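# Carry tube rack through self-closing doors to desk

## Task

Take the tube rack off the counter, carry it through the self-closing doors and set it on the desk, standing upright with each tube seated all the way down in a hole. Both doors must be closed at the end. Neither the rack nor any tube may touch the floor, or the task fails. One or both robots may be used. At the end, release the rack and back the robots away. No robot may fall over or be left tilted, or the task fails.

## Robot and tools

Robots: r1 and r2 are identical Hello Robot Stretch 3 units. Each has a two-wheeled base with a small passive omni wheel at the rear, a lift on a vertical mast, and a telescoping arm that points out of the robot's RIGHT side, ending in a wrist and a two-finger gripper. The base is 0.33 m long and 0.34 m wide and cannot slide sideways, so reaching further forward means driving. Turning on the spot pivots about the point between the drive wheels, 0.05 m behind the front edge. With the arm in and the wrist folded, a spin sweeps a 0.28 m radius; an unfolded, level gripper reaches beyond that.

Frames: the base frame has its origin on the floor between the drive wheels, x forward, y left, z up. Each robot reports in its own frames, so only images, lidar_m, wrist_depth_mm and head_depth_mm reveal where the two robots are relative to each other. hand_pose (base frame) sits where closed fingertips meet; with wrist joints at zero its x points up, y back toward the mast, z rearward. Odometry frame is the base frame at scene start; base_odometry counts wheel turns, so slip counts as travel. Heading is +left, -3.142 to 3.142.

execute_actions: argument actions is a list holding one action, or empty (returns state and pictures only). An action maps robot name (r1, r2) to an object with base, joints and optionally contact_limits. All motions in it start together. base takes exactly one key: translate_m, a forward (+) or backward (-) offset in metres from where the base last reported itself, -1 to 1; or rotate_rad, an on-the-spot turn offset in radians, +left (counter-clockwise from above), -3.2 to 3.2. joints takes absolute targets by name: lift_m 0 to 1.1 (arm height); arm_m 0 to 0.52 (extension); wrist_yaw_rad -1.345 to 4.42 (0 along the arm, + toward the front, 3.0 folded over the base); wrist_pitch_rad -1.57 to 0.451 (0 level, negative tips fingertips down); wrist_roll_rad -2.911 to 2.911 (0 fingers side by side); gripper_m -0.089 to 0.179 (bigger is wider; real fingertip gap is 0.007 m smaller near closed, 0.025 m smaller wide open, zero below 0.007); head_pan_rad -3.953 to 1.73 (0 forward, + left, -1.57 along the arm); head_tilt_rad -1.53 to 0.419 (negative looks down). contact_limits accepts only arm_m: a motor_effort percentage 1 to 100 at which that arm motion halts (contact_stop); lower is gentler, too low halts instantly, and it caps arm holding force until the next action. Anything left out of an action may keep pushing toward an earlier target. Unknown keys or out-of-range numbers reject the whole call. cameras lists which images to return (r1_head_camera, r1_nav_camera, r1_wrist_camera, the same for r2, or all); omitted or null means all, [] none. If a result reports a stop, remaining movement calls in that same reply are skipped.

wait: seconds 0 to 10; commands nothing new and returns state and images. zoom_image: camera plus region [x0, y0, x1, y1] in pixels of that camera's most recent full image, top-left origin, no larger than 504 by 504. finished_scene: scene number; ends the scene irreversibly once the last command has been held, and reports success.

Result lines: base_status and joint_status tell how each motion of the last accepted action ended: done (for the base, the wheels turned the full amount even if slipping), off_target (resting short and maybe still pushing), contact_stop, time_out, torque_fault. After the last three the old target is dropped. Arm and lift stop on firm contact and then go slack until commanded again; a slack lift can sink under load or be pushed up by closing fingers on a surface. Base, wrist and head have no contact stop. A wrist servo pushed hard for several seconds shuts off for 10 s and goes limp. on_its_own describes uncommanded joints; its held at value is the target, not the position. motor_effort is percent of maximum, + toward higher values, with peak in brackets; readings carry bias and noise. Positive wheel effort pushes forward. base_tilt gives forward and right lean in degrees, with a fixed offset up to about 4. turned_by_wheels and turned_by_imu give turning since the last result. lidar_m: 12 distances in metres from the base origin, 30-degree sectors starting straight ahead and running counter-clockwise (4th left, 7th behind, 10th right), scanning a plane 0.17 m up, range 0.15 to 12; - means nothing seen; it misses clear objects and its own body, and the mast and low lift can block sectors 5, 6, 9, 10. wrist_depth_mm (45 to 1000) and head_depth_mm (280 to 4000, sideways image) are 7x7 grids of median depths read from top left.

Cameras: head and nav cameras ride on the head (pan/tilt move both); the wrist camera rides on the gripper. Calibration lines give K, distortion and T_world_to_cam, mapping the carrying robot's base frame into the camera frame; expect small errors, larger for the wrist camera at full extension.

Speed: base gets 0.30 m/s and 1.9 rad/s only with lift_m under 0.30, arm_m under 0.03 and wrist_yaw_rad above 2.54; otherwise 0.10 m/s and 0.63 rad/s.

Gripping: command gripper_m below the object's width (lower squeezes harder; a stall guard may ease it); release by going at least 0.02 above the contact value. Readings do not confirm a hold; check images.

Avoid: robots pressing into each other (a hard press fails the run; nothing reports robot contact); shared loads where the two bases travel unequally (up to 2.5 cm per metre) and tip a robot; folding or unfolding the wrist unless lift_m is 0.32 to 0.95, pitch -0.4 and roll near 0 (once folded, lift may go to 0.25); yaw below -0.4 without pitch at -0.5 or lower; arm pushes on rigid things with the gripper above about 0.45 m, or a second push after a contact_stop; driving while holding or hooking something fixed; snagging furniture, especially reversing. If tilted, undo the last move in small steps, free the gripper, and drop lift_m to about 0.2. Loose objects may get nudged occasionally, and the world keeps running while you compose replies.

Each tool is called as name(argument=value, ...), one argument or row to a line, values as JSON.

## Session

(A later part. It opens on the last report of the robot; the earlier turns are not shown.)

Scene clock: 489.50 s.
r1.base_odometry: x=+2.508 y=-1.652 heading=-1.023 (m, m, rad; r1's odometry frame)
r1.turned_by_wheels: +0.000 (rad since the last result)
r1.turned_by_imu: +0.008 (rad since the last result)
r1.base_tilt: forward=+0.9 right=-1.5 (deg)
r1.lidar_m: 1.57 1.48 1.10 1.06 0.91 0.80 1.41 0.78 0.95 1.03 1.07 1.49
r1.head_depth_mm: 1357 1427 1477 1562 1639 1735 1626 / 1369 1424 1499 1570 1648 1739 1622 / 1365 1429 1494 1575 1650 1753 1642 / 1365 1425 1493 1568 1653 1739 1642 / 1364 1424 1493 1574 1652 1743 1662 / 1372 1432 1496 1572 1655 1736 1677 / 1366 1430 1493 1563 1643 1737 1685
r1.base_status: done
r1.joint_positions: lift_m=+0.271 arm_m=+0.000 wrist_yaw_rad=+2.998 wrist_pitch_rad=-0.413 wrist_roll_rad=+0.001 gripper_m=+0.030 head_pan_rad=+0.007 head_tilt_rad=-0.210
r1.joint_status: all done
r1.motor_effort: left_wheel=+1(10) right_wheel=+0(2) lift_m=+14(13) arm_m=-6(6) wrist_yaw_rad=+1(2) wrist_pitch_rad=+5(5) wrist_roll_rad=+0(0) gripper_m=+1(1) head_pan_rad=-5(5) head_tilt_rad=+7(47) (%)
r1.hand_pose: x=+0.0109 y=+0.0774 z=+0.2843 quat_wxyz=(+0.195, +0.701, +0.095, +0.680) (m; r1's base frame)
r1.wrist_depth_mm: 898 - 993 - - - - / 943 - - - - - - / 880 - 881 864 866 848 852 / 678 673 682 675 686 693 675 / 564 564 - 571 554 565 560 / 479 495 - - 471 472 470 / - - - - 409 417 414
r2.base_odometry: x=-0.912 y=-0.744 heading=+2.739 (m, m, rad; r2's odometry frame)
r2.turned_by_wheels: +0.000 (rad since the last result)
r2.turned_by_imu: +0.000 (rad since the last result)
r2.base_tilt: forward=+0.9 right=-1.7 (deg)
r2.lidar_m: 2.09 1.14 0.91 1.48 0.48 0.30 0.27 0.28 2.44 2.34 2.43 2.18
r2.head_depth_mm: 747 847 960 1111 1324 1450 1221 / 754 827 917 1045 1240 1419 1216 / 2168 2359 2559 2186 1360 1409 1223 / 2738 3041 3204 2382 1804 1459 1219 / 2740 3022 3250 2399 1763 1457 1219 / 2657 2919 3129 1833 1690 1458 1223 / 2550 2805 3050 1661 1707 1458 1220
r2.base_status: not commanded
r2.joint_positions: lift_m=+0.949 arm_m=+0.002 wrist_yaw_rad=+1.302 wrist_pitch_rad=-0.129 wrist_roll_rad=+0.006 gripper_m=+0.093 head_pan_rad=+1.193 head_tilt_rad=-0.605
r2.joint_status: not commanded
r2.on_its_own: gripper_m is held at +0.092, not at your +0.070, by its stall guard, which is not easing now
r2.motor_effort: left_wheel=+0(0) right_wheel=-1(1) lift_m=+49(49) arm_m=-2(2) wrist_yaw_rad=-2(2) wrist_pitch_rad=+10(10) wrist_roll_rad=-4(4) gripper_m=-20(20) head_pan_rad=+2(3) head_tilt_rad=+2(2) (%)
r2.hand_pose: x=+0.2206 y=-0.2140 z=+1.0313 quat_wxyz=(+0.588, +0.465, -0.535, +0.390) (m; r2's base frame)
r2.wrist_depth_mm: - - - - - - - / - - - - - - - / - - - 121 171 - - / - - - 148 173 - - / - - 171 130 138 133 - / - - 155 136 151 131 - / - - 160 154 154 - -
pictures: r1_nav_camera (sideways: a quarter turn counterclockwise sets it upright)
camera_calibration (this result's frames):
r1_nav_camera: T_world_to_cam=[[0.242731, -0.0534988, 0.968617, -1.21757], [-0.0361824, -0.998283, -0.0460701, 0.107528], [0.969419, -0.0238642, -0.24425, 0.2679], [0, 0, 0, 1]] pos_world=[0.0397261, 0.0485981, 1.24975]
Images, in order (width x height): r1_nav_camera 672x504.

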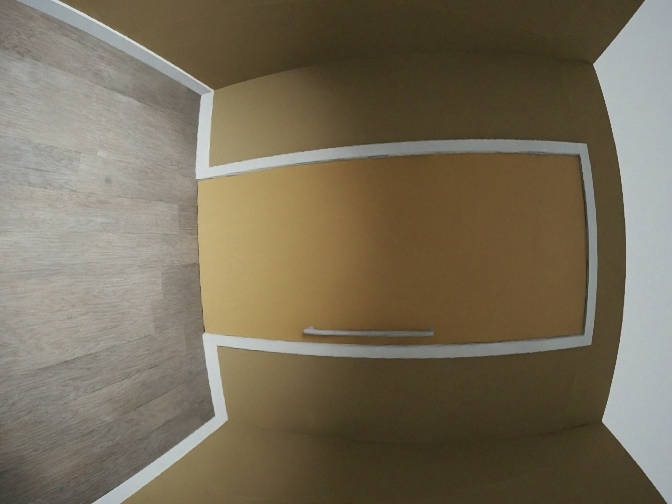

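execute_actions(
  actions=[
    {"r1":{"base":{"rotate_rad":0.247},"joints":{"lift_m":0.9,"gripper_m":0.12}}},
  ],
  cameras=[],
)

execute_actions(
  actions=[
    {"r1":{"base":{"translate_m":1.0},"joints":{"wrist_yaw_rad":1.57}}},
  ],
  cameras=[],
)

execute_actions(
  actions=[
    {"r1":{"base":{"translate_m":0.12},"joints":{"wrist_pitch_rad":0}}},
  ],
  cameras=[],
)

execute_actions(
  actions=[
    {"r1":{"base":{"rotate_rad":-0.247},"joints":{"arm_m":0.5}}},
  ],
  cameras=["r1_wrist_camera"],
)

Scene clock: 505.07 s.
r1.base_odometry: x=+2.508 y=-1.652 heading=-0.776 (m, m, rad; r1's odometry frame)
r1.turned_by_wheels: +0.247 (rad since the last result)
r1.turned_by_imu: +0.243 (rad since the last result)
r1.base_tilt: forward=+0.7 right=-1.5 (deg)
r1.lidar_m: 1.57 1.22 1.06 1.06 0.80 0.89 0.88 0.78 1.03 1.03 1.19 1.57
r1.head_depth_mm: 1320 1377 1442 1509 1576 1669 1617 / 1347 1406 1467 1537 1618 1705 1617 / 1374 1444 1507 1585 1666 1755 1639 / 1405 1476 1547 1634 1717 1807 1647 / 1441 1501 1582 1661 1761 1858 1664 / 1471 1549 1621 1711 1814 1909 1674 / 1511 1577 1667 1776 1846 1937 1676
r1.base_status: done
r1.joint_positions: lift_m=+0.899 arm_m=+0.000 wrist_yaw_rad=+2.998 wrist_pitch_rad=-0.413 wrist_roll_rad=+0.001 gripper_m=+0.120 head_pan_rad=+0.007 head_tilt_rad=-0.210
r1.joint_status: all done
r1.motor_effort: left_wheel=-2(9) right_wheel=+2(5) lift_m=+40(42) arm_m=-6(5) wrist_yaw_rad=+1(1) wrist_pitch_rad=+5(5) wrist_roll_rad=+0(0) gripper_m=+1(82) head_pan_rad=-5(5) head_tilt_rad=+6(7) (%)
r1.hand_pose: x=+0.0109 y=+0.0774 z=+0.9131 quat_wxyz=(+0.195, +0.701, +0.095, +0.680) (m; r1's base frame)
r1.wrist_depth_mm: 694 - - - - 995 996 / 749 - - - - - - / 757 - - - - - - / 757 920 - - - - - / 815 944 - - - - - / 930 - - - - - - / - - - - - - -
r2.base_odometry: x=-0.912 y=-0.744 heading=+2.739 (m, m, rad; r2's odometry frame)
r2.turned_by_wheels: +0.000 (rad since the last result)
r2.turned_by_imu: -0.001 (rad since the last result)
r2.base_tilt: forward=+0.9 right=-1.6 (deg)
r2.lidar_m: 2.09 1.13 0.91 1.44 0.48 0.30 0.27 0.28 2.45 2.34 2.43 2.17
r2.head_depth_mm: 747 846 961 1113 1324 1456 1222 / 756 828 920 1049 1243 1414 1220 / 2161 2357 2559 2189 1364 1409 1220 / 2725 3023 3214 2386 1811 1459 1221 / 2728 3023 3253 2399 1750 1462 1222 / 2656 2863 3151 2384 1694 1459 1222 / 2559 2719 3033 2280 1744 1462 1223
r2.base_status: not commanded
r2.joint_positions: lift_m=+0.949 arm_m=+0.002 wrist_yaw_rad=+1.302 wrist_pitch_rad=-0.129 wrist_roll_rad=+0.006 gripper_m=+0.093 head_pan_rad=+1.193 head_tilt_rad=-0.605
r2.joint_status: not commanded
r2.on_its_own: gripper_m is held at +0.092, not at your +0.070, by its stall guard, which is not easing now
r2.motor_effort: left_wheel=-1(0) right_wheel=-2(1) lift_m=+49(49) arm_m=-2(3) wrist_yaw_rad=-2(2) wrist_pitch_rad=+10(10) wrist_roll_rad=-4(4) gripper_m=-20(19) head_pan_rad=+3(3) head_tilt_rad=+2(1) (%)
r2.hand_pose: x=+0.2206 y=-0.2140 z=+1.0313 quat_wxyz=(+0.588, +0.465, -0.535, +0.390) (m; r2's base frame)
r2.wrist_depth_mm: - - - - - - - / - - - - - - - / - - - 121 171 - - / - - - 148 173 - - / - - 170 129 138 133 - / - - 155 135 152 131 - / - - 159 154 154 - -
pictures: none
No camera images: the call's "cameras" was empty. Leave "cameras" out to get every camera's image.

Scene clock: 516.30 s.
r1.base_odometry: x=+3.222 y=-2.352 heading=-0.776 (m, m, rad; r1's odometry frame)
r1.turned_by_wheels: +0.000 (rad since the last result)
r1.turned_by_imu: +0.007 (rad since the last result)
r1.base_tilt: forward=+0.9 right=-1.5 (deg)
r1.lidar_m: 0.61 0.71 0.79 0.79 0.93 1.62 1.76 1.49 1.30 1.19 0.70 0.61
r1.head_depth_mm: 487 508 531 557 584 614 649 / 498 520 543 571 600 634 670 / 510 533 558 588 619 653 690 / 523 547 574 604 637 674 710 / 530 552 580 609 640 681 727 / 541 570 603 638 675 718 764 / 562 591 622 658 698 742 789
r1.base_status: done
r1.joint_positions: lift_m=+0.899 arm_m=+0.000 wrist_yaw_rad=+1.573 wrist_pitch_rad=-0.413 wrist_roll_rad=+0.001 gripper_m=+0.120 head_pan_rad=+0.007 head_tilt_rad=-0.210
r1.joint_status: all done
r1.motor_effort: left_wheel=-3(4) right_wheel=+2(5) lift_m=+40(40) arm_m=-6(6) wrist_yaw_rad=-2(4) wrist_pitch_rad=+5(5) wrist_roll_rad=+0(0) gripper_m=+1(0) head_pan_rad=-5(4) head_tilt_rad=+7(7) (%)
r1.hand_pose: x=+0.2036 y=-0.1449 z=+0.9131 quat_wxyz=(+0.592, +0.593, -0.386, +0.387) (m; r1's base frame)
r1.wrist_depth_mm: 573 525 509 459 438 416 397 / 655 588 549 511 477 450 426 / 717 683 611 562 526 491 458 / 863 769 696 634 584 545 501 / 900 873 784 700 661 593 550 / 927 - 916 821 750 655 606 / 928 - - 957 853 788 690
r2.base_odometry: x=-0.912 y=-0.744 heading=+2.739 (m, m, rad; r2's odometry frame)
r2.turned_by_wheels: +0.000 (rad since the last result)
r2.turned_by_imu: -0.001 (rad since the last result)
r2.base_tilt: forward=+1.1 right=-1.7 (deg)
r2.lidar_m: 2.09 1.14 0.91 2.43 0.48 0.30 0.27 0.28 2.44 2.35 2.43 2.17
r2.head_depth_mm: 748 844 959 1114 1325 1457 1216 / 755 826 917 1048 1243 1420 1218 / 2165 2358 2547 2175 1356 1418 1221 / 2720 3050 3172 2392 1806 1451 1220 / 2752 3009 3280 2383 1810 1455 1218 / 2661 2921 3154 2395 1810 1460 1216 / 2576 2810 3066 2375 1813 1457 1221
r2.base_status: not commanded
r2.joint_positions: lift_m=+0.949 arm_m=+0.002 wrist_yaw_rad=+1.302 wrist_pitch_rad=-0.129 wrist_roll_rad=+0.006 gripper_m=+0.093 head_pan_rad=+1.193 head_tilt_rad=-0.605
r2.joint_status: not commanded
r2.on_its_own: gripper_m is held at +0.092, not at your +0.070, by its stall guard, which is not easing now
r2.motor_effort: left_wheel=+0(0) right_wheel=-1(1) lift_m=+49(49) arm_m=-3(2) wrist_yaw_rad=-2(1) wrist_pitch_rad=+9(10) wrist_roll_rad=-4(4) gripper_m=-20(20) head_pan_rad=+3(3) head_tilt_rad=+2(1) (%)
r2.hand_pose: x=+0.2206 y=-0.2140 z=+1.0313 quat_wxyz=(+0.588, +0.465, -0.535, +0.390) (m; r2's base frame)
r2.wrist_depth_mm: - - - - - - - / - - - - - - - / - - - 121 171 - - / - - - 148 173 - - / - - 170 129 138 133 - / - - 155 135 151 131 - / - - 160 154 154 - -
pictures: none
No camera images: the call's "cameras" was empty. Leave "cameras" out to get every camera's image.

Scene clock: 518.90 s.
r1.base_odometry: x=+3.308 y=-2.437 heading=-0.776 (m, m, rad; r1's odometry frame)
r1.turned_by_wheels: +0.000 (rad since the last result)
r1.turned_by_imu: +0.000 (rad since the last result)
r1.base_tilt: forward=+0.8 right=-1.4 (deg)
r1.lidar_m: 0.49 0.58 0.76 0.76 0.89 1.57 1.88 1.53 1.33 0.93 0.57 0.49
r1.head_depth_mm: 387 404 421 442 465 489 515 / 396 413 433 454 477 504 532 / 406 424 444 466 491 519 550 / 415 435 456 480 506 535 568 / 423 441 461 484 505 538 568 / 423 444 470 502 534 569 606 / 447 470 494 523 554 588 629
r1.base_status: done
r1.joint_positions: lift_m=+0.899 arm_m=+0.000 wrist_yaw_rad=+1.573 wrist_pitch_rad=-0.024 wrist_roll_rad=+0.001 gripper_m=+0.120 head_pan_rad=+0.007 head_tilt_rad=-0.210
r1.joint_status: all done
r1.motor_effort: left_wheel=-2(4) right_wheel=+2(6) lift_m=+40(40) arm_m=-5(5) wrist_yaw_rad=-2(3) wrist_pitch_rad=+9(8) wrist_roll_rad=+0(0) gripper_m=+0(0) head_pan_rad=-5(5) head_tilt_rad=+7(7) (%)
r1.hand_pose: x=+0.2342 y=-0.1448 z=+1.0079 quat_wxyz=(+0.506, +0.507, -0.493, +0.494) (m; r1's base frame)
r1.wrist_depth_mm: 448 402 388 364 343 317 300 / 475 422 405 376 353 330 312 / 489 447 420 389 364 342 322 / 504 473 438 407 377 356 329 / 549 503 455 424 402 361 343 / 583 - 471 442 414 372 350 / 621 551 500 458 430 395 368
r2.base_odometry: x=-0.912 y=-0.744 heading=+2.739 (m, m, rad; r2's odometry frame)
r2.turned_by_wheels: +0.000 (rad since the last result)
r2.turned_by_imu: +0.000 (rad since the last result)
r2.base_tilt: forward=+1.0 right=-1.7 (deg)
r2.lidar_m: 2.09 1.14 0.91 2.54 0.48 0.30 0.27 0.28 2.44 2.35 2.43 2.18
r2.head_depth_mm: 747 844 961 1116 1321 1451 1217 / 756 824 916 1049 1240 1419 1219 / 2163 2340 2561 2186 1363 1417 1220 / 2711 3000 3231 2372 1798 1459 1219 / 2736 3005 3261 2382 1815 1453 1219 / 2664 2927 3156 2389 1815 1457 1222 / 2579 2827 3065 2374 1811 1456 1219
r2.base_status: not commanded
r2.joint_positions: lift_m=+0.949 arm_m=+0.002 wrist_yaw_rad=+1.302 wrist_pitch_rad=-0.129 wrist_roll_rad=+0.006 gripper_m=+0.093 head_pan_rad=+1.193 head_tilt_rad=-0.605
r2.joint_status: not commanded
r2.on_its_own: gripper_m is held at +0.092, not at your +0.070, by its stall guard, which is not easing now
r2.motor_effort: left_wheel=-1(1) right_wheel=-2(1) lift_m=+49(49) arm_m=-2(2) wrist_yaw_rad=-1(3) wrist_pitch_rad=+10(9) wrist_roll_rad=-4(4) gripper_m=-19(20) head_pan_rad=+3(3) head_tilt_rad=+2(2) (%)
r2.hand_pose: x=+0.2206 y=-0.2140 z=+1.0313 quat_wxyz=(+0.588, +0.465, -0.535, +0.390) (m; r2's base frame)
r2.wrist_depth_mm: - - - - - - - / - - - - - - - / - - - 121 171 - - / - - - 148 172 - - / - - 171 129 138 133 - / - - 155 135 151 131 - / - - 160 154 154 - -
pictures: none
No camera images: the call's "cameras" was empty. Leave "cameras" out to get every camera's image.

Scene clock: 523.77 s.
r1.base_odometry: x=+3.308 y=-2.437 heading=-1.023 (m, m, rad; r1's odometry frame)
r1.turned_by_wheels: -0.247 (rad since the last result)
r1.turned_by_imu: -0.247 (rad since the last result)
r1.base_tilt: forward=+0.9 right=-1.4 (deg)
r1.lidar_m: 0.49 0.51 0.72 0.76 0.80 1.11 1.73 1.83 1.37 1.33 0.68 0.51
r1.head_depth_mm: 400 417 437 458 482 509 537 / 400 418 438 459 483 509 538 / 401 419 438 460 484 511 539 / 402 419 439 460 484 511 541 / 402 419 439 461 485 512 541 / 402 420 441 461 487 513 543 / 403 421 441 462 481 505 533
r1.base_status: done
r1.joint_positions: lift_m=+0.899 arm_m=+0.500 wrist_yaw_rad=+1.571 wrist_pitch_rad=-0.023 wrist_roll_rad=+0.001 gripper_m=+0.120 head_pan_rad=+0.007 head_tilt_rad=-0.210
r1.joint_status: all done
r1.motor_effort: left_wheel=+2(6) right_wheel=-2(4) lift_m=+39(39) arm_m=+4(5) wrist_yaw_rad=-1(2) wrist_pitch_rad=+9(9) wrist_roll_rad=+0(0) gripper_m=+1(1) head_pan_rad=-4(5) head_tilt_rad=+7(7) (%)
r1.hand_pose: x=+0.2342 y=-0.6447 z=+1.0081 quat_wxyz=(+0.506, +0.506, -0.494, +0.494) (m; r1's base frame)
r1.wrist_depth_mm: 370 368 368 365 361 359 366 / 378 379 380 374 374 375 380 / 391 395 397 387 385 391 394 / 409 406 415 409 400 407 409 / 426 427 425 426 421 426 426 / 442 - 448 446 439 437 445 / 470 471 467 465 456 468 460
r2.base_odometry: x=-0.912 y=-0.744 heading=+2.739 (m, m, rad; r2's odometry frame)
r2.turned_by_wheels: +0.000 (rad since the last result)
r2.turned_by_imu: +0.000 (rad since the last result)
r2.base_tilt: forward=+0.9 right=-1.7 (deg)
r2.lidar_m: 2.09 1.13 0.91 2.63 0.48 0.30 0.27 0.28 2.44 2.35 2.43 2.17
r2.head_depth_mm: 748 844 963 1110 1326 1455 1217 / 756 827 917 1047 1242 1416 1219 / 2162 2350 2553 2185 1361 1415 1218 / 2737 3029 3242 2382 1809 1454 1221 / 2742 3019 3241 2395 1811 1455 1218 / 2625 2942 3132 2408 1807 1459 1222 / 2576 2818 3089 2394 1813 1461 1221
r2.base_status: not commanded
r2.joint_positions: lift_m=+0.949 arm_m=+0.002 wrist_yaw_rad=+1.302 wrist_pitch_rad=-0.129 wrist_roll_rad=+0.006 gripper_m=+0.093 head_pan_rad=+1.193 head_tilt_rad=-0.605
r2.joint_status: not commanded
r2.on_its_own: gripper_m is held at +0.092, not at your +0.070, by its stall guard, which is not easing now
r2.motor_effort: left_wheel=-1(0) right_wheel=-1(1) lift_m=+49(49) arm_m=-2(3) wrist_yaw_rad=-2(1) wrist_pitch_rad=+10(10) wrist_roll_rad=-4(4) gripper_m=-20(20) head_pan_rad=+3(3) head_tilt_rad=+2(1) (%)
r2.hand_pose: x=+0.2206 y=-0.2140 z=+1.0313 quat_wxyz=(+0.588, +0.465, -0.535, +0.390) (m; r2's base frame)
r2.wrist_depth_mm: - - - - - - - / - - - - - - - / - - - 121 171 - - / - - - 148 173 - - / - - 171 129 137 133 - / - - 155 135 152 131 - / - - 160 153 154 - -
pictures: r1_wrist_camera
camera_calibration (this result's frames):
r1_wrist_camera: T_world_to_cam=[[-0.0337165, -0.998894, -0.0327575, -0.606074], [-0.25062, 0.0401792, -0.967251, 1.08405], [0.967498, -0.0244026, -0.251698, 0.174368], [0, 0, 0, 1]] pos_world=[0.0825506, -0.644705, 1.07259]
Images, in order (width x height): r1_wrist_camera 644x364.

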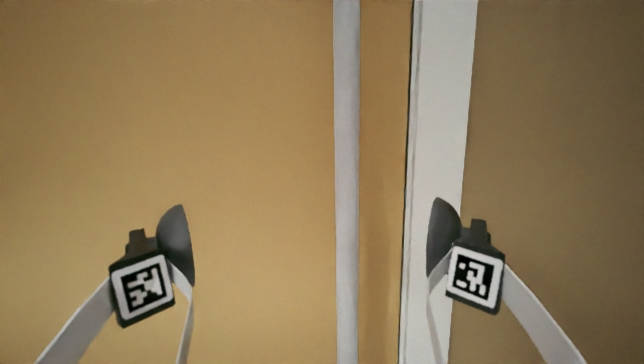

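execute_actions(
  actions=[
    {"r1":{"base":{"translate_m":0.2},"joints":{"arm_m":0.52,"wrist_yaw_rad":1.51}}},
  ],
  cameras=["r1_wrist_camera"],
)

execute_actions(
  actions=[
    {"r1":{"joints":{"gripper_m":-0.03}}},
  ],
  cameras=["r1_wrist_camera"],
)

Scene clock: 530.27 s.
r1.base_odometry: x=+3.412 y=-2.607 heading=-1.023 (m, m, rad; r1's odometry frame)
r1.turned_by_wheels: +0.000 (rad since the last result)
r1.turned_by_imu: +0.000 (rad since the last result)
r1.base_tilt: forward=+0.7 right=-1.4 (deg)
r1.lidar_m: 0.29 0.31 0.43 0.75 0.79 1.10 1.93 1.84 1.38 1.02 0.40 0.30
r1.head_depth_mm: - - - - - 283 296 / - - - - - 284 297 / - - - - - 284 298 / - - - - - 285 298 / - - - - - 284 298 / - - - - - 284 299 / - - - - - 285 299
r1.base_status: done
r1.joint_positions: lift_m=+0.899 arm_m=+0.519 wrist_yaw_rad=+1.512 wrist_pitch_rad=-0.023 wrist_roll_rad=+0.001 gripper_m=+0.120 head_pan_rad=+0.007 head_tilt_rad=-0.210
r1.joint_status: all done
r1.motor_effort: left_wheel=+1(6) right_wheel=-1(4) lift_m=+39(39) arm_m=+5(6) wrist_yaw_rad=-2(3) wrist_pitch_rad=+9(8) wrist_roll_rad=+0(0) gripper_m=+0(0) head_pan_rad=-5(5) head_tilt_rad=+7(7) (%)
r1.hand_pose: x=+0.2338 y=-0.6787 z=+1.0081 quat_wxyz=(+0.520, +0.491, -0.509, +0.479) (m; r1's base frame)
r1.wrist_depth_mm: 173 174 178 113 183 172 187 / 179 181 183 117 188 178 193 / 185 187 191 121 197 184 200 / 192 194 197 127 204 192 210 / 200 201 206 132 211 200 219 / 207 - 216 139 221 212 228 / 217 219 225 148 230 219 239
r2.base_odometry: x=-0.912 y=-0.744 heading=+2.739 (m, m, rad; r2's odometry frame)
r2.turned_by_wheels: +0.000 (rad since the last result)
r2.turned_by_imu: +0.000 (rad since the last result)
r2.base_tilt: forward=+1.1 right=-1.7 (deg)
r2.lidar_m: 2.09 1.13 0.91 2.78 0.48 0.30 0.27 0.28 2.45 2.35 2.43 2.18
r2.head_depth_mm: 747 845 959 1108 1321 1452 1215 / 755 825 920 1046 1241 1413 1218 / 2150 2343 2557 2178 1359 1412 1217 / 2741 3028 3202 2368 1803 1460 1222 / 2753 3010 3265 2379 1807 1456 1219 / 2622 2918 3168 2380 1816 1456 1216 / 2554 2814 3057 2382 1811 1461 1221
r2.base_status: not commanded
r2.joint_positions: lift_m=+0.949 arm_m=+0.002 wrist_yaw_rad=+1.302 wrist_pitch_rad=-0.129 wrist_roll_rad=+0.006 gripper_m=+0.093 head_pan_rad=+1.193 head_tilt_rad=-0.605
r2.joint_status: not commanded
r2.on_its_own: gripper_m is held at +0.092, not at your +0.070, by its stall guard, which is not easing now
r2.motor_effort: left_wheel=-1(0) right_wheel=-2(1) lift_m=+49(49) arm_m=-2(2) wrist_yaw_rad=-2(2) wrist_pitch_rad=+10(10) wrist_roll_rad=-4(4) gripper_m=-20(20) head_pan_rad=+3(2) head_tilt_rad=+2(2) (%)
r2.hand_pose: x=+0.2206 y=-0.2140 z=+1.0313 quat_wxyz=(+0.588, +0.465, -0.535, +0.390) (m; r2's base frame)
r2.wrist_depth_mm: - - - - - - - / - - - - - - - / - - - 121 171 - - / - - - 148 173 - - / - - 170 129 138 133 - / - - 155 135 151 131 - / - - 160 154 155 - -
pictures: r1_wrist_camera
camera_calibration (this result's frames):
r1_wrist_camera: T_world_to_cam=[[-0.0918429, -0.995235, -0.0327574, -0.623941], [-0.247854, 0.054709, -0.967251, 1.09452], [0.964434, -0.0807161, -0.251698, 0.136464], [0, 0, 0, 1]] pos_world=[0.0823678, -0.669833, 1.07259]
Images, in order (width x height): r1_wrist_camera 644x364.

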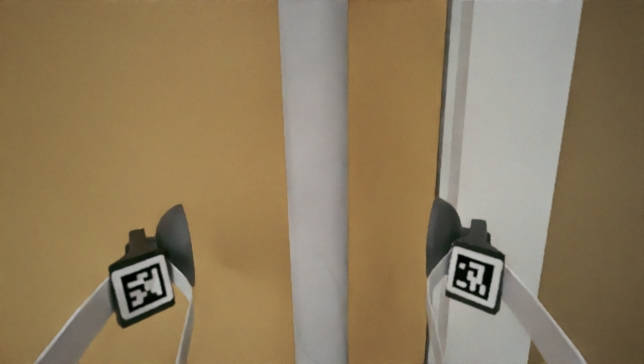

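Scene clock: 532.27 s.
r1.base_odometry: x=+3.412 y=-2.607 heading=-1.023 (m, m, rad; r1's odometry frame)
r1.turned_by_wheels: +0.000 (rad since the last result)
r1.turned_by_imu: +0.000 (rad since the last result)
r1.base_tilt: forward=+0.7 right=-1.6 (deg)
r1.lidar_m: 0.29 0.31 0.43 0.75 0.79 1.10 1.93 1.84 1.38 1.01 0.40 0.30
r1.head_depth_mm: - - - - - 282 294 / - - - - - 283 295 / - - - - - 284 295 / - - - - - 283 296 / - - - - - 284 297 / - - - - - 285 298 / - - - - - 284 299
r1.base_status: not commanded
r1.joint_positions: lift_m=+0.899 arm_m=+0.519 wrist_yaw_rad=+1.501 wrist_pitch_rad=-0.022 wrist_roll_rad=+0.001 gripper_m=-0.029 head_pan_rad=+0.007 head_tilt_rad=-0.210
r1.joint_status: all done
r1.motor_effort: left_wheel=+6(10) right_wheel=-8(13) lift_m=+40(40) arm_m=+3(5) wrist_yaw_rad=+7(7) wrist_pitch_rad=+8(9) wrist_roll_rad=+0(0) gripper_m=-22(97) head_pan_rad=-5(5) head_tilt_rad=+7(7) (%)
r1.hand_pose: x=+0.2337 y=-0.6816 z=+1.0083 quat_wxyz=(+0.523, +0.488, -0.512, +0.476) (m; r1's base frame)
r1.wrist_depth_mm: 167 169 172 107 178 172 187 / 174 176 177 111 185 179 195 / 179 181 184 115 190 185 203 / 186 188 191 120 198 193 210 / 193 196 196 125 205 199 220 / 201 204 206 129 214 210 230 / 210 212 217 216 225 220 240
r2.base_odometry: x=-0.912 y=-0.744 heading=+2.739 (m, m, rad; r2's odometry frame)
r2.turned_by_wheels: +0.000 (rad since the last result)
r2.turned_by_imu: +0.000 (rad since the last result)
r2.base_tilt: forward=+1.0 right=-1.6 (deg)
r2.lidar_m: 2.08 1.14 0.91 2.78 0.48 0.30 0.27 0.28 2.44 2.35 2.43 2.18
r2.head_depth_mm: 748 845 961 1110 1323 1451 1217 / 755 828 919 1045 1240 1420 1221 / 2167 2334 2551 2178 1358 1418 1220 / 2731 3049 3200 2401 1819 1460 1220 / 2728 3016 3291 2381 1814 1455 1224 / 2622 2901 3138 2388 1814 1464 1223 / 2527 2815 3061 2386 1813 1464 1219
r2.base_status: not commanded
r2.joint_positions: lift_m=+0.949 arm_m=+0.002 wrist_yaw_rad=+1.302 wrist_pitch_rad=-0.129 wrist_roll_rad=+0.006 gripper_m=+0.093 head_pan_rad=+1.193 head_tilt_rad=-0.605
r2.joint_status: not commanded
r2.on_its_own: gripper_m is held at +0.092, not at your +0.070, by its stall guard, which is not easing now
r2.motor_effort: left_wheel=-1(1) right_wheel=-2(1) lift_m=+49(49) arm_m=-3(3) wrist_yaw_rad=-2(2) wrist_pitch_rad=+10(10) wrist_roll_rad=-4(4) gripper_m=-20(19) head_pan_rad=+2(3) head_tilt_rad=+2(2) (%)
r2.hand_pose: x=+0.2206 y=-0.2140 z=+1.0313 quat_wxyz=(+0.588, +0.465, -0.535, +0.390) (m; r2's base frame)
r2.wrist_depth_mm: - - - - - - - / - - - - - - - / - - - 121 171 - - / - - - 148 173 - - / - - 170 129 137 133 - / - - 155 135 151 131 - / - - 160 154 154 - -
pictures: r1_wrist_camera
camera_calibration (this result's frames):
r1_wrist_camera: T_world_to_cam=[[-0.102726, -0.994169, -0.0327893, -0.623545], [-0.246299, 0.0573594, -0.967495, 1.09658], [0.963734, -0.0913113, -0.250755, 0.128428], [0, 0, 0, 1]] pos_world=[0.0822604, -0.671081, 1.07269]
Images, in order (width x height): r1_wrist_camera 644x364.

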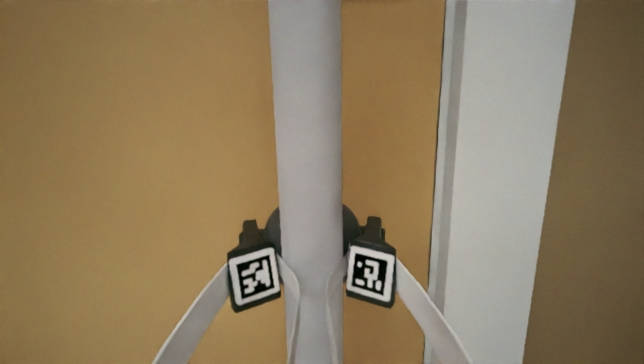

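execute_actions(
  actions=[
    {"r1":{"base":{"translate_m":-0.12},"joints":{"arm_m":0.49,"wrist_yaw_rad":1.45}}},
  ],
  cameras=[],
)

execute_actions(
  actions=[
    {"r1":{"base":{"translate_m":-0.123},"joints":{"arm_m":0.425,"wrist_yaw_rad":1.37}}},
  ],
  cameras=[],
)

execute_actions(
  actions=[
    {"r1":{"base":{"translate_m":-0.082},"joints":{"arm_m":0.35,"wrist_yaw_rad":1.28}}},
  ],
  cameras=[],
)

execute_actions(
  actions=[
    {"r1":{"base":{"translate_m":-0.07},"joints":{"arm_m":0.305,"wrist_yaw_rad":1.25}}},
  ],
  cameras=[],
)

execute_actions(
  actions=[
    {"r1":{"base":{"translate_m":-0.06},"joints":{"arm_m":0.26,"wrist_yaw_rad":1.235}}},
  ],
  cameras=[],
)

execute_actions(
  actions=[
    {"r1":{"base":{"translate_m":-0.07},"joints":{"arm_m":0.18,"wrist_yaw_rad":1.215}}},
  ],
  cameras=[],
)

execute_actions(
  actions=[
    {"r1":{"base":{"translate_m":-0.068},"joints":{"arm_m":0.09,"wrist_yaw_rad":1.2}}},
  ],
  cameras=[],
)

execute_actions(
  actions=[
    {"r1":{"base":{"translate_m":-0.044},"joints":{"arm_m":0.04,"wrist_yaw_rad":1.23,"head_pan_rad":-0.9,"head_tilt_rad":-0.5}}},
  ],
  cameras=["r1_wrist_camera","r1_nav_camera"],
)

Scene clock: 543.17 s.
r1.base_odometry: x=+3.349 y=-2.505 heading=-1.022 (m, m, rad; r1's odometry frame)
r1.turned_by_wheels: +0.001 (rad since the last result)
r1.turned_by_imu: -0.001 (rad since the last result)
r1.base_tilt: forward=+0.8 right=-1.4 (deg)
r1.lidar_m: 0.38 0.43 0.61 0.76 0.80 1.11 1.81 1.83 1.37 1.33 0.47 0.39
r1.head_depth_mm: 292 305 319 334 351 370 391 / 296 309 324 340 357 377 399 / 300 314 329 346 364 384 407 / 305 319 335 352 370 392 415 / 310 324 340 358 378 400 424 / 315 330 347 365 385 408 433 / 320 335 353 372 393 416 442
r1.base_status: done
r1.joint_positions: lift_m=+0.899 arm_m=+0.490 wrist_yaw_rad=+1.458 wrist_pitch_rad=-0.022 wrist_roll_rad=+0.001 gripper_m=-0.026 head_pan_rad=+0.007 head_tilt_rad=-0.210
r1.joint_status: all done
r1.motor_effort: left_wheel=+10(15) right_wheel=-12(25) lift_m=+40(39) arm_m=-5(12) wrist_yaw_rad=-7(22) wrist_pitch_rad=+8(8) wrist_roll_rad=+0(0) gripper_m=-21(23) head_pan_rad=-4(4) head_tilt_rad=+7(7) (%)
r1.hand_pose: x=+0.2326 y=-0.6641 z=+1.0083 quat_wxyz=(+0.533, +0.477, -0.522, +0.465) (m; r1's base frame)
r1.wrist_depth_mm: 180 178 175 107 172 309 318 / 186 185 182 111 177 324 332 / 193 191 190 116 187 333 344 / 201 199 197 120 192 349 362 / 210 207 204 123 201 365 373 / 220 216 215 129 279 378 393 / 230 226 224 139 220 394 412
r2.base_odometry: x=-0.912 y=-0.744 heading=+2.739 (m, m, rad; r2's odometry frame)
r2.turned_by_wheels: +0.000 (rad since the last result)
r2.turned_by_imu: +0.000 (rad since the last result)
r2.base_tilt: forward=+1.0 right=-1.7 (deg)
r2.lidar_m: 2.09 1.14 0.92 2.70 0.48 0.30 0.27 0.28 2.45 2.35 2.44 2.17
r2.head_depth_mm: 749 843 961 1115 1321 1450 1218 / 755 826 917 1051 1239 1417 1222 / 2153 2335 2548 2188 1362 1410 1217 / 2719 3018 3232 2401 1818 1460 1216 / 2742 3032 3254 2380 1810 1461 1220 / 2570 2834 3071 2381 1823 1459 1221 / 2499 2757 2997 2395 1815 1460 1223
r2.base_status: not commanded
r2.joint_positions: lift_m=+0.949 arm_m=+0.002 wrist_yaw_rad=+1.302 wrist_pitch_rad=-0.129 wrist_roll_rad=+0.006 gripper_m=+0.093 head_pan_rad=+1.193 head_tilt_rad=-0.605
r2.joint_status: not commanded
r2.on_its_own: gripper_m is held at +0.092, not at your +0.070, by its stall guard, which is not easing now
r2.motor_effort: left_wheel=-1(1) right_wheel=-2(1) lift_m=+49(49) arm_m=-1(3) wrist_yaw_rad=-2(1) wrist_pitch_rad=+10(9) wrist_roll_rad=-4(4) gripper_m=-19(19) head_pan_rad=+3(3) head_tilt_rad=+2(2) (%)
r2.hand_pose: x=+0.2206 y=-0.2140 z=+1.0313 quat_wxyz=(+0.588, +0.465, -0.535, +0.390) (m; r2's base frame)
r2.wrist_depth_mm: - - - - - - - / - - - - - - - / - - - 121 171 - - / - - - 148 173 - - / - - 171 129 138 133 - / - - 155 136 152 131 - / - - 159 154 154 - -
pictures: none
No camera images: the call's "cameras" was empty. Leave "cameras" out to get every camera's image.

Scene clock: 545.33 s.
r1.base_odometry: x=+3.285 y=-2.400 heading=-1.021 (m, m, rad; r1's odometry frame)
r1.turned_by_wheels: +0.001 (rad since the last result)
r1.turned_by_imu: +0.000 (rad since the last result)
r1.base_tilt: forward=+0.7 right=-1.5 (deg)
r1.lidar_m: 0.46 0.55 0.78 0.76 0.80 1.12 1.69 1.82 1.37 1.33 0.51 0.46
r1.head_depth_mm: 357 372 389 406 427 451 475 / 367 383 401 421 443 466 493 / 378 395 415 434 459 485 514 / 389 408 428 452 476 504 535 / 402 422 443 467 495 524 559 / 415 436 460 486 515 547 583 / 428 451 477 501 523 552 582
r1.base_status: done
r1.joint_positions: lift_m=+0.899 arm_m=+0.425 wrist_yaw_rad=+1.369 wrist_pitch_rad=-0.022 wrist_roll_rad=+0.001 gripper_m=-0.023 head_pan_rad=+0.007 head_tilt_rad=-0.210
r1.joint_status: all done
r1.on_its_own: gripper_m is held at -0.024, not at your -0.030, by its stall guard, which is not easing now
r1.motor_effort: left_wheel=+8(18) right_wheel=-10(33) lift_m=+39(40) arm_m=-6(11) wrist_yaw_rad=+1(33) wrist_pitch_rad=+8(8) wrist_roll_rad=+0(0) gripper_m=-20(24) head_pan_rad=-5(5) head_tilt_rad=+7(7) (%)
r1.hand_pose: x=+0.2291 y=-0.6216 z=+1.0083 quat_wxyz=(+0.553, +0.454, -0.543, +0.441) (m; r1's base frame)
r1.wrist_depth_mm: 191 185 180 108 169 463 491 / 198 193 186 112 177 490 513 / 205 201 194 116 181 500 539 / 217 208 203 121 189 528 560 / 225 218 211 126 195 544 589 / 235 226 221 130 204 572 615 / 247 241 230 138 216 610 663
r2.base_odometry: x=-0.912 y=-0.744 heading=+2.739 (m, m, rad; r2's odometry frame)
r2.turned_by_wheels: +0.000 (rad since the last result)
r2.turned_by_imu: +0.000 (rad since the last result)
r2.base_tilt: forward=+1.0 right=-1.6 (deg)
r2.lidar_m: 2.09 1.14 0.91 2.55 0.48 0.30 0.27 0.28 2.45 2.35 2.43 2.17
r2.head_depth_mm: 746 846 959 1112 1324 1455 1216 / 755 825 920 1051 1240 1419 1220 / 2149 2351 2557 2176 1361 1415 1218 / 2744 3043 3189 2391 1807 1460 1220 / 2731 3045 3253 2392 1807 1457 1219 / 2452 2719 2959 2387 1811 1458 1220 / 2396 2682 2930 2388 1814 1464 1223
r2.base_status: not commanded
r2.joint_positions: lift_m=+0.949 arm_m=+0.002 wrist_yaw_rad=+1.302 wrist_pitch_rad=-0.129 wrist_roll_rad=+0.006 gripper_m=+0.093 head_pan_rad=+1.193 head_tilt_rad=-0.605
r2.joint_status: not commanded
r2.on_its_own: gripper_m is held at +0.092, not at your +0.070, by its stall guard, which is not easing now
r2.motor_effort: left_wheel=-1(1) right_wheel=-2(1) lift_m=+49(49) arm_m=-2(3) wrist_yaw_rad=-2(2) wrist_pitch_rad=+10(10) wrist_roll_rad=-4(4) gripper_m=-20(19) head_pan_rad=+2(3) head_tilt_rad=+2(1) (%)
r2.hand_pose: x=+0.2206 y=-0.2140 z=+1.0313 quat_wxyz=(+0.588, +0.465, -0.535, +0.390) (m; r2's base frame)
r2.wrist_depth_mm: - - - - - - - / - - - - - - - / - - - 121 171 - - / - - - 148 173 - - / - - 170 129 138 133 - / - - 154 135 151 131 - / - - 160 154 154 - -
pictures: none
No camera images: the call's "cameras" was empty. Leave "cameras" out to get every camera's image.

Scene clock: 547.13 s.
r1.base_odometry: x=+3.242 y=-2.330 heading=-1.021 (m, m, rad; r1's odometry frame)
r1.turned_by_wheels: +0.000 (rad since the last result)
r1.turned_by_imu: -0.001 (rad since the last result)
r1.base_tilt: forward=+0.8 right=-1.5 (deg)
r1.lidar_m: 0.50 0.63 0.79 0.76 0.80 1.12 1.61 1.76 1.36 1.32 0.52 0.49
r1.head_depth_mm: 390 406 425 445 467 490 517 / 405 423 443 465 489 515 544 / 422 442 463 487 513 543 576 / 441 462 486 512 541 574 610 / 461 484 510 539 571 607 650 / 483 508 537 570 607 646 682 / 508 533 558 582 608 646 683
r1.base_status: done
r1.joint_positions: lift_m=+0.899 arm_m=+0.351 wrist_yaw_rad=+1.257 wrist_pitch_rad=-0.023 wrist_roll_rad=+0.001 gripper_m=-0.023 head_pan_rad=+0.007 head_tilt_rad=-0.210
r1.joint_status: wrist_yaw_rad off_target (ended at +1.257, target +1.280); the others done
r1.on_its_own: gripper_m is held at -0.024, not at your -0.030, by its stall guard, which is not easing now; wrist_yaw_rad is at rest, and its effort (+20) is outside its rest range (-12 to +12)
r1.motor_effort: left_wheel=+1(17) right_wheel=-1(31) lift_m=+39(39) arm_m=-10(11) wrist_yaw_rad=+20(32) wrist_pitch_rad=+9(9) wrist_roll_rad=+0(0) gripper_m=-20(22) head_pan_rad=-5(5) head_tilt_rad=+6(7) (%)
r1.hand_pose: x=+0.2217 y=-0.5746 z=+1.0082 quat_wxyz=(+0.577, +0.422, -0.567, +0.409) (m; r1's base frame)
r1.wrist_depth_mm: 193 187 180 108 170 616 667 / 200 193 188 113 176 650 715 / 208 202 195 117 183 669 725 / 217 210 204 122 190 717 747 / 226 219 212 125 197 752 786 / 238 229 222 130 203 791 776 / 249 241 232 147 217 851 774
r2.base_odometry: x=-0.912 y=-0.744 heading=+2.739 (m, m, rad; r2's odometry frame)
r2.turned_by_wheels: +0.000 (rad since the last result)
r2.turned_by_imu: +0.000 (rad since the last result)
r2.base_tilt: forward=+1.0 right=-1.7 (deg)
r2.lidar_m: 2.09 1.13 0.91 2.46 0.48 0.30 0.27 0.28 2.44 2.35 2.43 2.18
r2.head_depth_mm: 748 845 959 1113 1323 1458 1217 / 755 826 918 1048 1242 1413 1216 / 2166 2335 2548 2180 1360 1420 1222 / 2728 3028 3212 2382 1804 1455 1221 / 2745 3000 3254 2384 1810 1459 1220 / 2385 2624 2911 2389 1812 1453 1223 / 2309 2616 2941 2418 1801 1460 1218
r2.base_status: not commanded
r2.joint_positions: lift_m=+0.949 arm_m=+0.002 wrist_yaw_rad=+1.302 wrist_pitch_rad=-0.129 wrist_roll_rad=+0.006 gripper_m=+0.093 head_pan_rad=+1.193 head_tilt_rad=-0.605
r2.joint_status: not commanded
r2.on_its_own: gripper_m is held at +0.092, not at your +0.070, by its stall guard, which is not easing now
r2.motor_effort: left_wheel=+0(0) right_wheel=-1(1) lift_m=+49(49) arm_m=-2(2) wrist_yaw_rad=-2(2) wrist_pitch_rad=+10(10) wrist_roll_rad=-4(4) gripper_m=-19(20) head_pan_rad=+3(2) head_tilt_rad=+2(2) (%)
r2.hand_pose: x=+0.2206 y=-0.2140 z=+1.0313 quat_wxyz=(+0.588, +0.465, -0.535, +0.390) (m; r2's base frame)
r2.wrist_depth_mm: - - - - - - - / - - - - - - - / - - - 121 171 - - / - - - 148 173 - - / - - 171 129 138 133 - / - - 155 135 151 131 - / - - 160 154 154 - -
pictures: none
No camera images: the call's "cameras" was empty. Leave "cameras" out to get every camera's image.

Scene clock: 548.83 s.
r1.base_odometry: x=+3.206 y=-2.271 heading=-1.021 (m, m, rad; r1's odometry frame)
r1.turned_by_wheels: +0.000 (rad since the last result)
r1.turned_by_imu: +0.000 (rad since the last result)
r1.base_tilt: forward=+0.7 right=-1.5 (deg)
r1.lidar_m: 0.53 0.71 0.79 0.77 0.81 1.13 1.54 1.70 1.36 1.32 0.52 0.50
r1.head_depth_mm: 415 432 451 472 494 521 547 / 436 454 476 499 524 553 585 / 458 480 503 529 558 589 627 / 484 507 534 562 596 632 675 / 512 538 568 601 640 683 730 / 543 574 607 646 681 727 769 / 570 595 623 650 688 731 779
r1.base_status: done
r1.joint_positions: lift_m=+0.899 arm_m=+0.305 wrist_yaw_rad=+1.244 wrist_pitch_rad=-0.023 wrist_roll_rad=+0.001 gripper_m=-0.023 head_pan_rad=+0.007 head_tilt_rad=-0.210
r1.joint_status: all done
r1.on_its_own: gripper_m is held at -0.024, not at your -0.030, by its stall guard, which is not easing now
r1.motor_effort: left_wheel=+6(8) right_wheel=-8(22) lift_m=+39(40) arm_m=-7(12) wrist_yaw_rad=+5(22) wrist_pitch_rad=+8(8) wrist_roll_rad=+0(0) gripper_m=-20(21) head_pan_rad=-4(4) head_tilt_rad=+7(7) (%)
r1.hand_pose: x=+0.2207 y=-0.5326 z=+1.0081 quat_wxyz=(+0.580, +0.419, -0.570, +0.405) (m; r1's base frame)
r1.wrist_depth_mm: 207 197 185 109 167 707 761 / 215 203 193 113 173 739 751 / 226 215 200 117 179 803 783 / 236 223 209 122 186 813 766 / 249 235 220 126 191 858 789 / 263 246 231 130 199 875 815 / 277 263 239 138 211 962 820
r2.base_odometry: x=-0.912 y=-0.744 heading=+2.739 (m, m, rad; r2's odometry frame)
r2.turned_by_wheels: +0.000 (rad since the last result)
r2.turned_by_imu: +0.000 (rad since the last result)
r2.base_tilt: forward=+0.9 right=-1.7 (deg)
r2.lidar_m: 2.09 1.13 0.91 2.39 0.48 0.30 0.27 0.28 2.45 2.35 2.43 2.18
r2.head_depth_mm: 748 844 960 1112 1322 1447 1217 / 755 825 918 1047 1239 1419 1222 / 2169 2350 2549 2185 1358 1416 1219 / 2736 3043 3243 2380 1816 1461 1222 / 2739 3009 3250 2387 1812 1459 1221 / 2575 2589 2884 2383 1808 1461 1224 / 2252 2565 2868 2356 1815 1463 1220
r2.base_status: not commanded
r2.joint_positions: lift_m=+0.949 arm_m=+0.002 wrist_yaw_rad=+1.302 wrist_pitch_rad=-0.129 wrist_roll_rad=+0.006 gripper_m=+0.093 head_pan_rad=+1.193 head_tilt_rad=-0.605
r2.joint_status: not commanded
r2.on_its_own: gripper_m is held at +0.092, not at your +0.070, by its stall guard, which is not easing now
r2.motor_effort: left_wheel=+0(0) right_wheel=-1(1) lift_m=+49(49) arm_m=-2(3) wrist_yaw_rad=-1(2) wrist_pitch_rad=+10(10) wrist_roll_rad=-4(4) gripper_m=-20(19) head_pan_rad=+3(2) head_tilt_rad=+2(2) (%)
r2.hand_pose: x=+0.2206 y=-0.2140 z=+1.0313 quat_wxyz=(+0.588, +0.465, -0.535, +0.390) (m; r2's base frame)
r2.wrist_depth_mm: - - - - - - - / - - - - - - - / - - - 121 171 - - / - - - 148 173 - - / - - 170 129 138 133 - / - - 155 135 151 131 - / - - 160 154 155 - -
pictures: none
No camera images: the call's "cameras" was empty. Leave "cameras" out to get every camera's image.

Scene clock: 550.40 s.
r1.base_odometry: x=+3.174 y=-2.219 heading=-1.020 (m, m, rad; r1's odometry frame)
r1.turned_by_wheels: +0.001 (rad since the last result)
r1.turned_by_imu: +0.000 (rad since the last result)
r1.base_tilt: forward=+0.8 right=-1.4 (deg)
r1.lidar_m: 0.55 0.77 0.79 0.77 0.81 1.13 1.48 1.65 1.36 1.32 0.51 0.51
r1.head_depth_mm: 431 448 467 489 511 537 566 / 455 475 497 522 549 577 612 / 484 506 531 559 590 624 663 / 516 542 571 602 640 679 725 / 553 582 616 654 696 744 798 / 595 630 671 708 749 795 842 / 623 651 679 717 759 805 850
r1.base_status: done
r1.joint_positions: lift_m=+0.899 arm_m=+0.260 wrist_yaw_rad=+1.242 wrist_pitch_rad=-0.024 wrist_roll_rad=+0.001 gripper_m=-0.023 head_pan_rad=+0.007 head_tilt_rad=-0.210
r1.joint_status: all done
r1.on_its_own: gripper_m is held at -0.024, not at your -0.030, by its stall guard, which is not easing now
r1.motor_effort: left_wheel=+9(9) right_wheel=-14(22) lift_m=+39(39) arm_m=-6(11) wrist_yaw_rad=-6(7) wrist_pitch_rad=+9(9) wrist_roll_rad=+0(0) gripper_m=-20(21) head_pan_rad=-4(4) head_tilt_rad=+7(7) (%)
r1.hand_pose: x=+0.2205 y=-0.4879 z=+1.0080 quat_wxyz=(+0.580, +0.419, -0.570, +0.404) (m; r1's base frame)
r1.wrist_depth_mm: 224 208 191 108 163 778 785 / 236 217 198 112 168 806 803 / 248 227 206 116 174 873 836 / 263 239 216 121 181 903 814 / 280 250 229 125 187 975 837 / 294 263 - 130 191 973 853 / 311 282 248 139 206 - 873
r2.base_odometry: x=-0.912 y=-0.744 heading=+2.739 (m, m, rad; r2's odometry frame)
r2.turned_by_wheels: +0.000 (rad since the last result)
r2.turned_by_imu: +0.000 (rad since the last result)
r2.base_tilt: forward=+1.1 right=-1.7 (deg)
r2.lidar_m: 2.09 1.14 0.91 2.37 0.48 0.30 0.27 0.28 2.45 2.35 2.44 2.17
r2.head_depth_mm: 748 845 962 1116 1321 1451 1219 / 758 826 917 1047 1242 1410 1218 / 2162 2343 2555 2193 1361 1413 1221 / 2721 3008 3222 2368 1810 1455 1220 / 2728 3002 3258 2393 1803 1458 1220 / 2599 2577 2826 2401 1809 1460 1225 / 2187 2488 2845 2310 1811 1468 1218
r2.base_status: not commanded
r2.joint_positions: lift_m=+0.949 arm_m=+0.002 wrist_yaw_rad=+1.302 wrist_pitch_rad=-0.129 wrist_roll_rad=+0.006 gripper_m=+0.093 head_pan_rad=+1.193 head_tilt_rad=-0.605
r2.joint_status: not commanded
r2.on_its_own: gripper_m is held at +0.092, not at your +0.070, by its stall guard, which is not easing now
r2.motor_effort: left_wheel=-1(0) right_wheel=-1(1) lift_m=+49(49) arm_m=-2(2) wrist_yaw_rad=-2(1) wrist_pitch_rad=+10(10) wrist_roll_rad=-4(4) gripper_m=-19(20) head_pan_rad=+3(3) head_tilt_rad=+2(2) (%)
r2.hand_pose: x=+0.2206 y=-0.2140 z=+1.0313 quat_wxyz=(+0.588, +0.465, -0.535, +0.390) (m; r2's base frame)
r2.wrist_depth_mm: - - - - - - - / - - - - - - - / - - - 121 170 - - / - - - 148 173 - - / - - 171 129 137 133 - / - - 155 135 151 131 - / - - 160 154 154 - -
pictures: none
No camera images: the call's "cameras" was empty. Leave "cameras" out to get every camera's image.

Scene clock: 552.20 s.
r1.base_odometry: x=+3.138 y=-2.160 heading=-1.020 (m, m, rad; r1's odometry frame)
r1.turned_by_wheels: +0.000 (rad since the last result)
r1.turned_by_imu: -0.001 (rad since the last result)
r1.base_tilt: forward=+0.9 right=-1.5 (deg)
r1.lidar_m: 0.55 0.84 0.79 0.77 0.81 1.13 1.40 1.58 1.36 1.32 0.48 0.48
r1.head_depth_mm: 434 451 469 490 513 540 567 / 465 485 508 532 559 590 624 / 501 525 551 580 614 649 691 / 544 572 604 640 680 723 775 / 596 630 666 711 760 817 881 / 656 699 740 782 827 876 924 / 687 718 753 794 841 887 939
r1.base_status: done
r1.joint_positions: lift_m=+0.899 arm_m=+0.181 wrist_yaw_rad=+1.215 wrist_pitch_rad=-0.023 wrist_roll_rad=+0.001 gripper_m=-0.023 head_pan_rad=+0.007 head_tilt_rad=-0.210
r1.joint_status: all done
r1.on_its_own: gripper_m is held at -0.024, not at your -0.030, by its stall guard, which is not easing now
r1.motor_effort: left_wheel=+5(12) right_wheel=-9(26) lift_m=+40(40) arm_m=-8(9) wrist_yaw_rad=+0(15) wrist_pitch_rad=+8(9) wrist_roll_rad=+0(0) gripper_m=-20(23) head_pan_rad=-5(5) head_tilt_rad=+7(7) (%)
r1.hand_pose: x=+0.2182 y=-0.4146 z=+1.0081 quat_wxyz=(+0.585, +0.411, -0.576, +0.397) (m; r1's base frame)
r1.wrist_depth_mm: 250 223 197 107 159 149 837 / 266 234 205 111 164 155 860 / 286 245 213 115 169 160 887 / 301 257 223 120 176 - 867 / 319 271 240 124 181 - 908 / 342 287 255 129 185 - 924 / 372 314 255 137 200 - 914
r2.base_odometry: x=-0.912 y=-0.744 heading=+2.739 (m, m, rad; r2's odometry frame)
r2.turned_by_wheels: +0.000 (rad since the last result)
r2.turned_by_imu: +0.000 (rad since the last result)
r2.base_tilt: forward=+1.0 right=-1.6 (deg)
r2.lidar_m: 2.09 1.13 0.91 2.26 0.48 0.30 0.27 0.28 2.45 2.35 2.43 2.18
r2.head_depth_mm: 747 843 959 1112 1321 1457 1221 / 755 826 917 1047 1240 1415 1219 / 2153 2339 2544 2185 1359 1412 1218 / 2727 3016 3220 2377 1819 1456 1215 / 2732 3019 3285 2384 1803 1456 1217 / 2834 3003 2781 2390 1825 1463 1220 / 2114 2402 2763 2292 1806 1462 1218
r2.base_status: not commanded
r2.joint_positions: lift_m=+0.949 arm_m=+0.002 wrist_yaw_rad=+1.302 wrist_pitch_rad=-0.129 wrist_roll_rad=+0.006 gripper_m=+0.093 head_pan_rad=+1.193 head_tilt_rad=-0.605
r2.joint_status: not commanded
r2.on_its_own: gripper_m is held at +0.092, not at your +0.070, by its stall guard, which is not easing now
r2.motor_effort: left_wheel=+0(0) right_wheel=-2(1) lift_m=+49(49) arm_m=-2(3) wrist_yaw_rad=-2(1) wrist_pitch_rad=+10(10) wrist_roll_rad=-4(4) gripper_m=-19(21) head_pan_rad=+2(3) head_tilt_rad=+2(2) (%)
r2.hand_pose: x=+0.2206 y=-0.2140 z=+1.0313 quat_wxyz=(+0.588, +0.465, -0.535, +0.390) (m; r2's base frame)
r2.wrist_depth_mm: - - - - - - - / - - - - - - - / - - - 121 171 - - / - - - 148 173 - - / - - 170 129 138 133 - / - - 155 136 151 131 - / - - 160 154 154 - -
pictures: none
No camera images: the call's "cameras" was empty. Leave "cameras" out to get every camera's image.

Scene clock: 554.10 s.
r1.base_odometry: x=+3.102 y=-2.102 heading=-1.019 (m, m, rad; r1's odometry frame)
r1.turned_by_wheels: +0.000 (rad since the last result)
r1.turned_by_imu: -0.001 (rad since the last result)
r1.base_tilt: forward=+0.9 right=-1.5 (deg)
r1.lidar_m: 0.54 0.93 0.80 0.77 0.81 1.14 1.34 1.52 1.35 1.32 0.43 0.43
r1.head_depth_mm: 419 435 453 473 495 518 544 / 456 476 499 522 549 577 611 / 502 526 553 583 616 653 695 / 558 588 623 661 704 752 808 / 629 667 711 760 819 887 966 / 719 768 808 853 901 954 1008 / 748 783 822 870 914 963 1019
r1.base_status: done
r1.joint_positions: lift_m=+0.899 arm_m=+0.090 wrist_yaw_rad=+1.203 wrist_pitch_rad=-0.023 wrist_roll_rad=+0.001 gripper_m=-0.023 head_pan_rad=+0.007 head_tilt_rad=-0.210
r1.joint_status: all done
r1.on_its_own: gripper_m is held at -0.024, not at your -0.030, by its stall guard, which is not easing now
r1.motor_effort: left_wheel=+4(11) right_wheel=-10(24) lift_m=+41(39) arm_m=-8(9) wrist_yaw_rad=-3(23) wrist_pitch_rad=+8(9) wrist_roll_rad=+0(0) gripper_m=-21(22) head_pan_rad=-4(4) head_tilt_rad=+7(7) (%)
r1.hand_pose: x=+0.2172 y=-0.3273 z=+1.0082 quat_wxyz=(+0.588, +0.407, -0.578, +0.393) (m; r1's base frame)
r1.wrist_depth_mm: 306 248 208 107 156 139 881 / 330 264 217 111 161 145 904 / 350 280 228 115 167 151 958 / 375 296 238 120 172 157 925 / 413 310 260 123 177 164 953 / 449 332 279 128 180 171 980 / 491 374 278 137 198 - 971
r2.base_odometry: x=-0.912 y=-0.744 heading=+2.739 (m, m, rad; r2's odometry frame)
r2.turned_by_wheels: +0.000 (rad since the last result)
r2.turned_by_imu: +0.000 (rad since the last result)
r2.base_tilt: forward=+0.9 right=-1.7 (deg)
r2.lidar_m: 2.09 1.14 0.91 2.19 0.48 0.30 0.27 0.28 2.44 2.35 2.43 2.17
r2.head_depth_mm: 747 846 962 1111 1324 1456 1216 / 757 827 919 1047 1244 1418 1221 / 2151 2356 2558 2175 1358 1411 1218 / 2728 3025 3237 2378 1814 1458 1222 / 2744 3041 3260 2379 1818 1451 1222 / - - 3169 2385 1817 1457 1223 / 2036 2289 2645 2240 1814 1462 1224
r2.base_status: not commanded
r2.joint_positions: lift_m=+0.949 arm_m=+0.002 wrist_yaw_rad=+1.302 wrist_pitch_rad=-0.129 wrist_roll_rad=+0.006 gripper_m=+0.093 head_pan_rad=+1.193 head_tilt_rad=-0.605
r2.joint_status: not commanded
r2.on_its_own: gripper_m is held at +0.092, not at your +0.070, by its stall guard, which is not easing now
r2.motor_effort: left_wheel=+0(1) right_wheel=-2(1) lift_m=+49(49) arm_m=-2(2) wrist_yaw_rad=-2(2) wrist_pitch_rad=+10(10) wrist_roll_rad=-4(4) gripper_m=-20(19) head_pan_rad=+2(2) head_tilt_rad=+2(1) (%)
r2.hand_pose: x=+0.2206 y=-0.2140 z=+1.0313 quat_wxyz=(+0.588, +0.465, -0.535, +0.390) (m; r2's base frame)
r2.wrist_depth_mm: - - - - - - - / - - - - - - - / - - - 121 171 - - / - - - 148 173 - - / - - 170 129 138 133 - / - - 155 135 152 131 - / - - 160 154 154 - -
pictures: none
No camera images: the call's "cameras" was empty. Leave "cameras" out to get every camera's image.

Scene clock: 555.60 s.
r1.base_odometry: x=+3.079 y=-2.064 heading=-1.019 (m, m, rad; r1's odometry frame)
r1.turned_by_wheels: +0.001 (rad since the last result)
r1.turned_by_imu: +0.000 (rad since the last result)
r1.base_tilt: forward=+0.8 right=-1.4 (deg)
r1.lidar_m: 0.51 0.97 0.80 0.77 0.81 1.14 1.30 1.48 1.35 1.31 0.38 0.39
r1.head_depth_mm: 1181 1276 1382 1510 1664 1605 - / 290 316 352 399 459 1487 1218 / 292 318 350 388 430 505 581 / - - 287 310 352 496 562 / 296 322 354 394 440 511 595 / 297 324 357 398 449 514 602 / 299 326 360 401 453 520 608
r1.base_status: done
r1.joint_positions: lift_m=+0.899 arm_m=+0.040 wrist_yaw_rad=+1.253 wrist_pitch_rad=-0.023 wrist_roll_rad=+0.001 gripper_m=-0.023 head_pan_rad=-0.893 head_tilt_rad=-0.494
r1.joint_status: wrist_yaw_rad off_target (ended at +1.253, target +1.230); the others done
r1.on_its_own: gripper_m is held at -0.024, not at your -0.030, by its stall guard, which is not easing now; wrist_yaw_rad is at rest, and its effort (-19) is outside its rest range (-12 to +12)
r1.motor_effort: left_wheel=+5(8) right_wheel=-14(21) lift_m=+40(40) arm_m=-6(12) wrist_yaw_rad=-19(19) wrist_pitch_rad=+8(9) wrist_roll_rad=+0(0) gripper_m=-22(22) head_pan_rad=-5(54) head_tilt_rad=-4(33) (%)
r1.hand_pose: x=+0.2214 y=-0.2653 z=+1.0081 quat_wxyz=(+0.578, +0.421, -0.568, +0.407) (m; r1's base frame)
r1.wrist_depth_mm: 427 299 225 108 152 131 926 / 464 315 237 112 157 134 980 / 504 339 246 115 161 139 - / 569 364 260 120 167 144 - / 632 398 294 123 171 150 - / 732 434 314 128 173 156 - / 777 508 303 148 195 164 -
r2.base_odometry: x=-0.912 y=-0.744 heading=+2.739 (m, m, rad; r2's odometry frame)
r2.turned_by_wheels: +0.000 (rad since the last result)
r2.turned_by_imu: +0.000 (rad since the last result)
r2.base_tilt: forward=+1.0 right=-1.7 (deg)
r2.lidar_m: 2.09 1.13 0.91 2.15 0.48 0.30 0.27 0.28 2.45 2.35 2.43 2.18
r2.head_depth_mm: 748 844 961 1114 1327 1452 1221 / 757 825 918 1044 1243 1418 1217 / 2166 2340 2551 2176 1364 1414 1221 / 2739 3001 3221 2382 1808 1462 1221 / 2742 3021 3248 2377 1807 1461 1223 / - - 3489 2395 1808 1462 1217 / - 2234 2552 2179 1809 1460 1220
r2.base_status: not commanded
r2.joint_positions: lift_m=+0.949 arm_m=+0.002 wrist_yaw_rad=+1.302 wrist_pitch_rad=-0.129 wrist_roll_rad=+0.006 gripper_m=+0.093 head_pan_rad=+1.193 head_tilt_rad=-0.605
r2.joint_status: not commanded
r2.on_its_own: gripper_m is held at +0.092, not at your +0.070, by its stall guard, which is not easing now
r2.motor_effort: left_wheel=+0(0) right_wheel=-2(1) lift_m=+49(49) arm_m=-1(2) wrist_yaw_rad=-2(2) wrist_pitch_rad=+10(10) wrist_roll_rad=-4(4) gripper_m=-20(19) head_pan_rad=+3(1) head_tilt_rad=+2(2) (%)
r2.hand_pose: x=+0.2206 y=-0.2140 z=+1.0313 quat_wxyz=(+0.588, +0.465, -0.535, +0.390) (m; r2's base frame)
r2.wrist_depth_mm: - - - - - - - / - - - - - - - / - - - 121 171 - - / - - - 148 173 - - / - - 171 129 137 133 - / - - 155 135 151 131 - / - - 160 154 154 - -
pictures: r1_nav_camera (sideways: a quarter turn counterclockwise sets it upright), r1_wrist_camera
camera_calibration (this result's frames):
r1_nav_camera: T_world_to_cam=[[0.273083, -0.427013, 0.862024, -1.07865], [-0.811255, -0.583805, -0.0321943, 0.0941768], [0.517002, -0.69053, -0.505843, 0.611087], [0, 0, 0, 1]] pos_world=[0.0550288, 0.0163586, 1.24197]
r1_wrist_camera: T_world_to_cam=[[-0.344477, -0.938223, -0.0327634, -0.142653], [-0.225464, 0.116558, -0.967254, 1.08029], [0.911319, -0.32581, -0.251687, 0.128523], [0, 0, 0, 1]] pos_world=[0.0773006, -0.217883, 1.07259]
Images, in order (width x height): r1_nav_camera 672x504, r1_wrist_camera 644x364.

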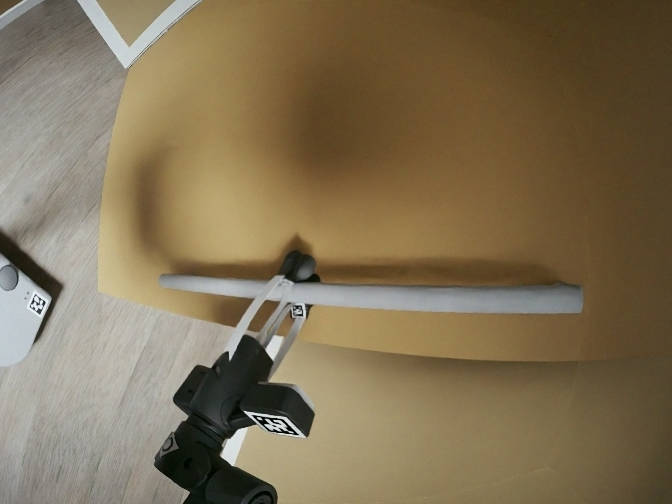

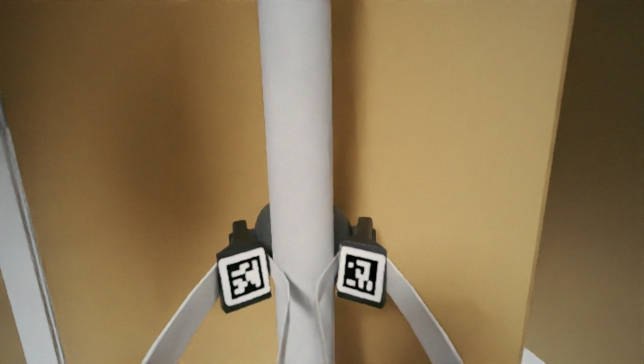

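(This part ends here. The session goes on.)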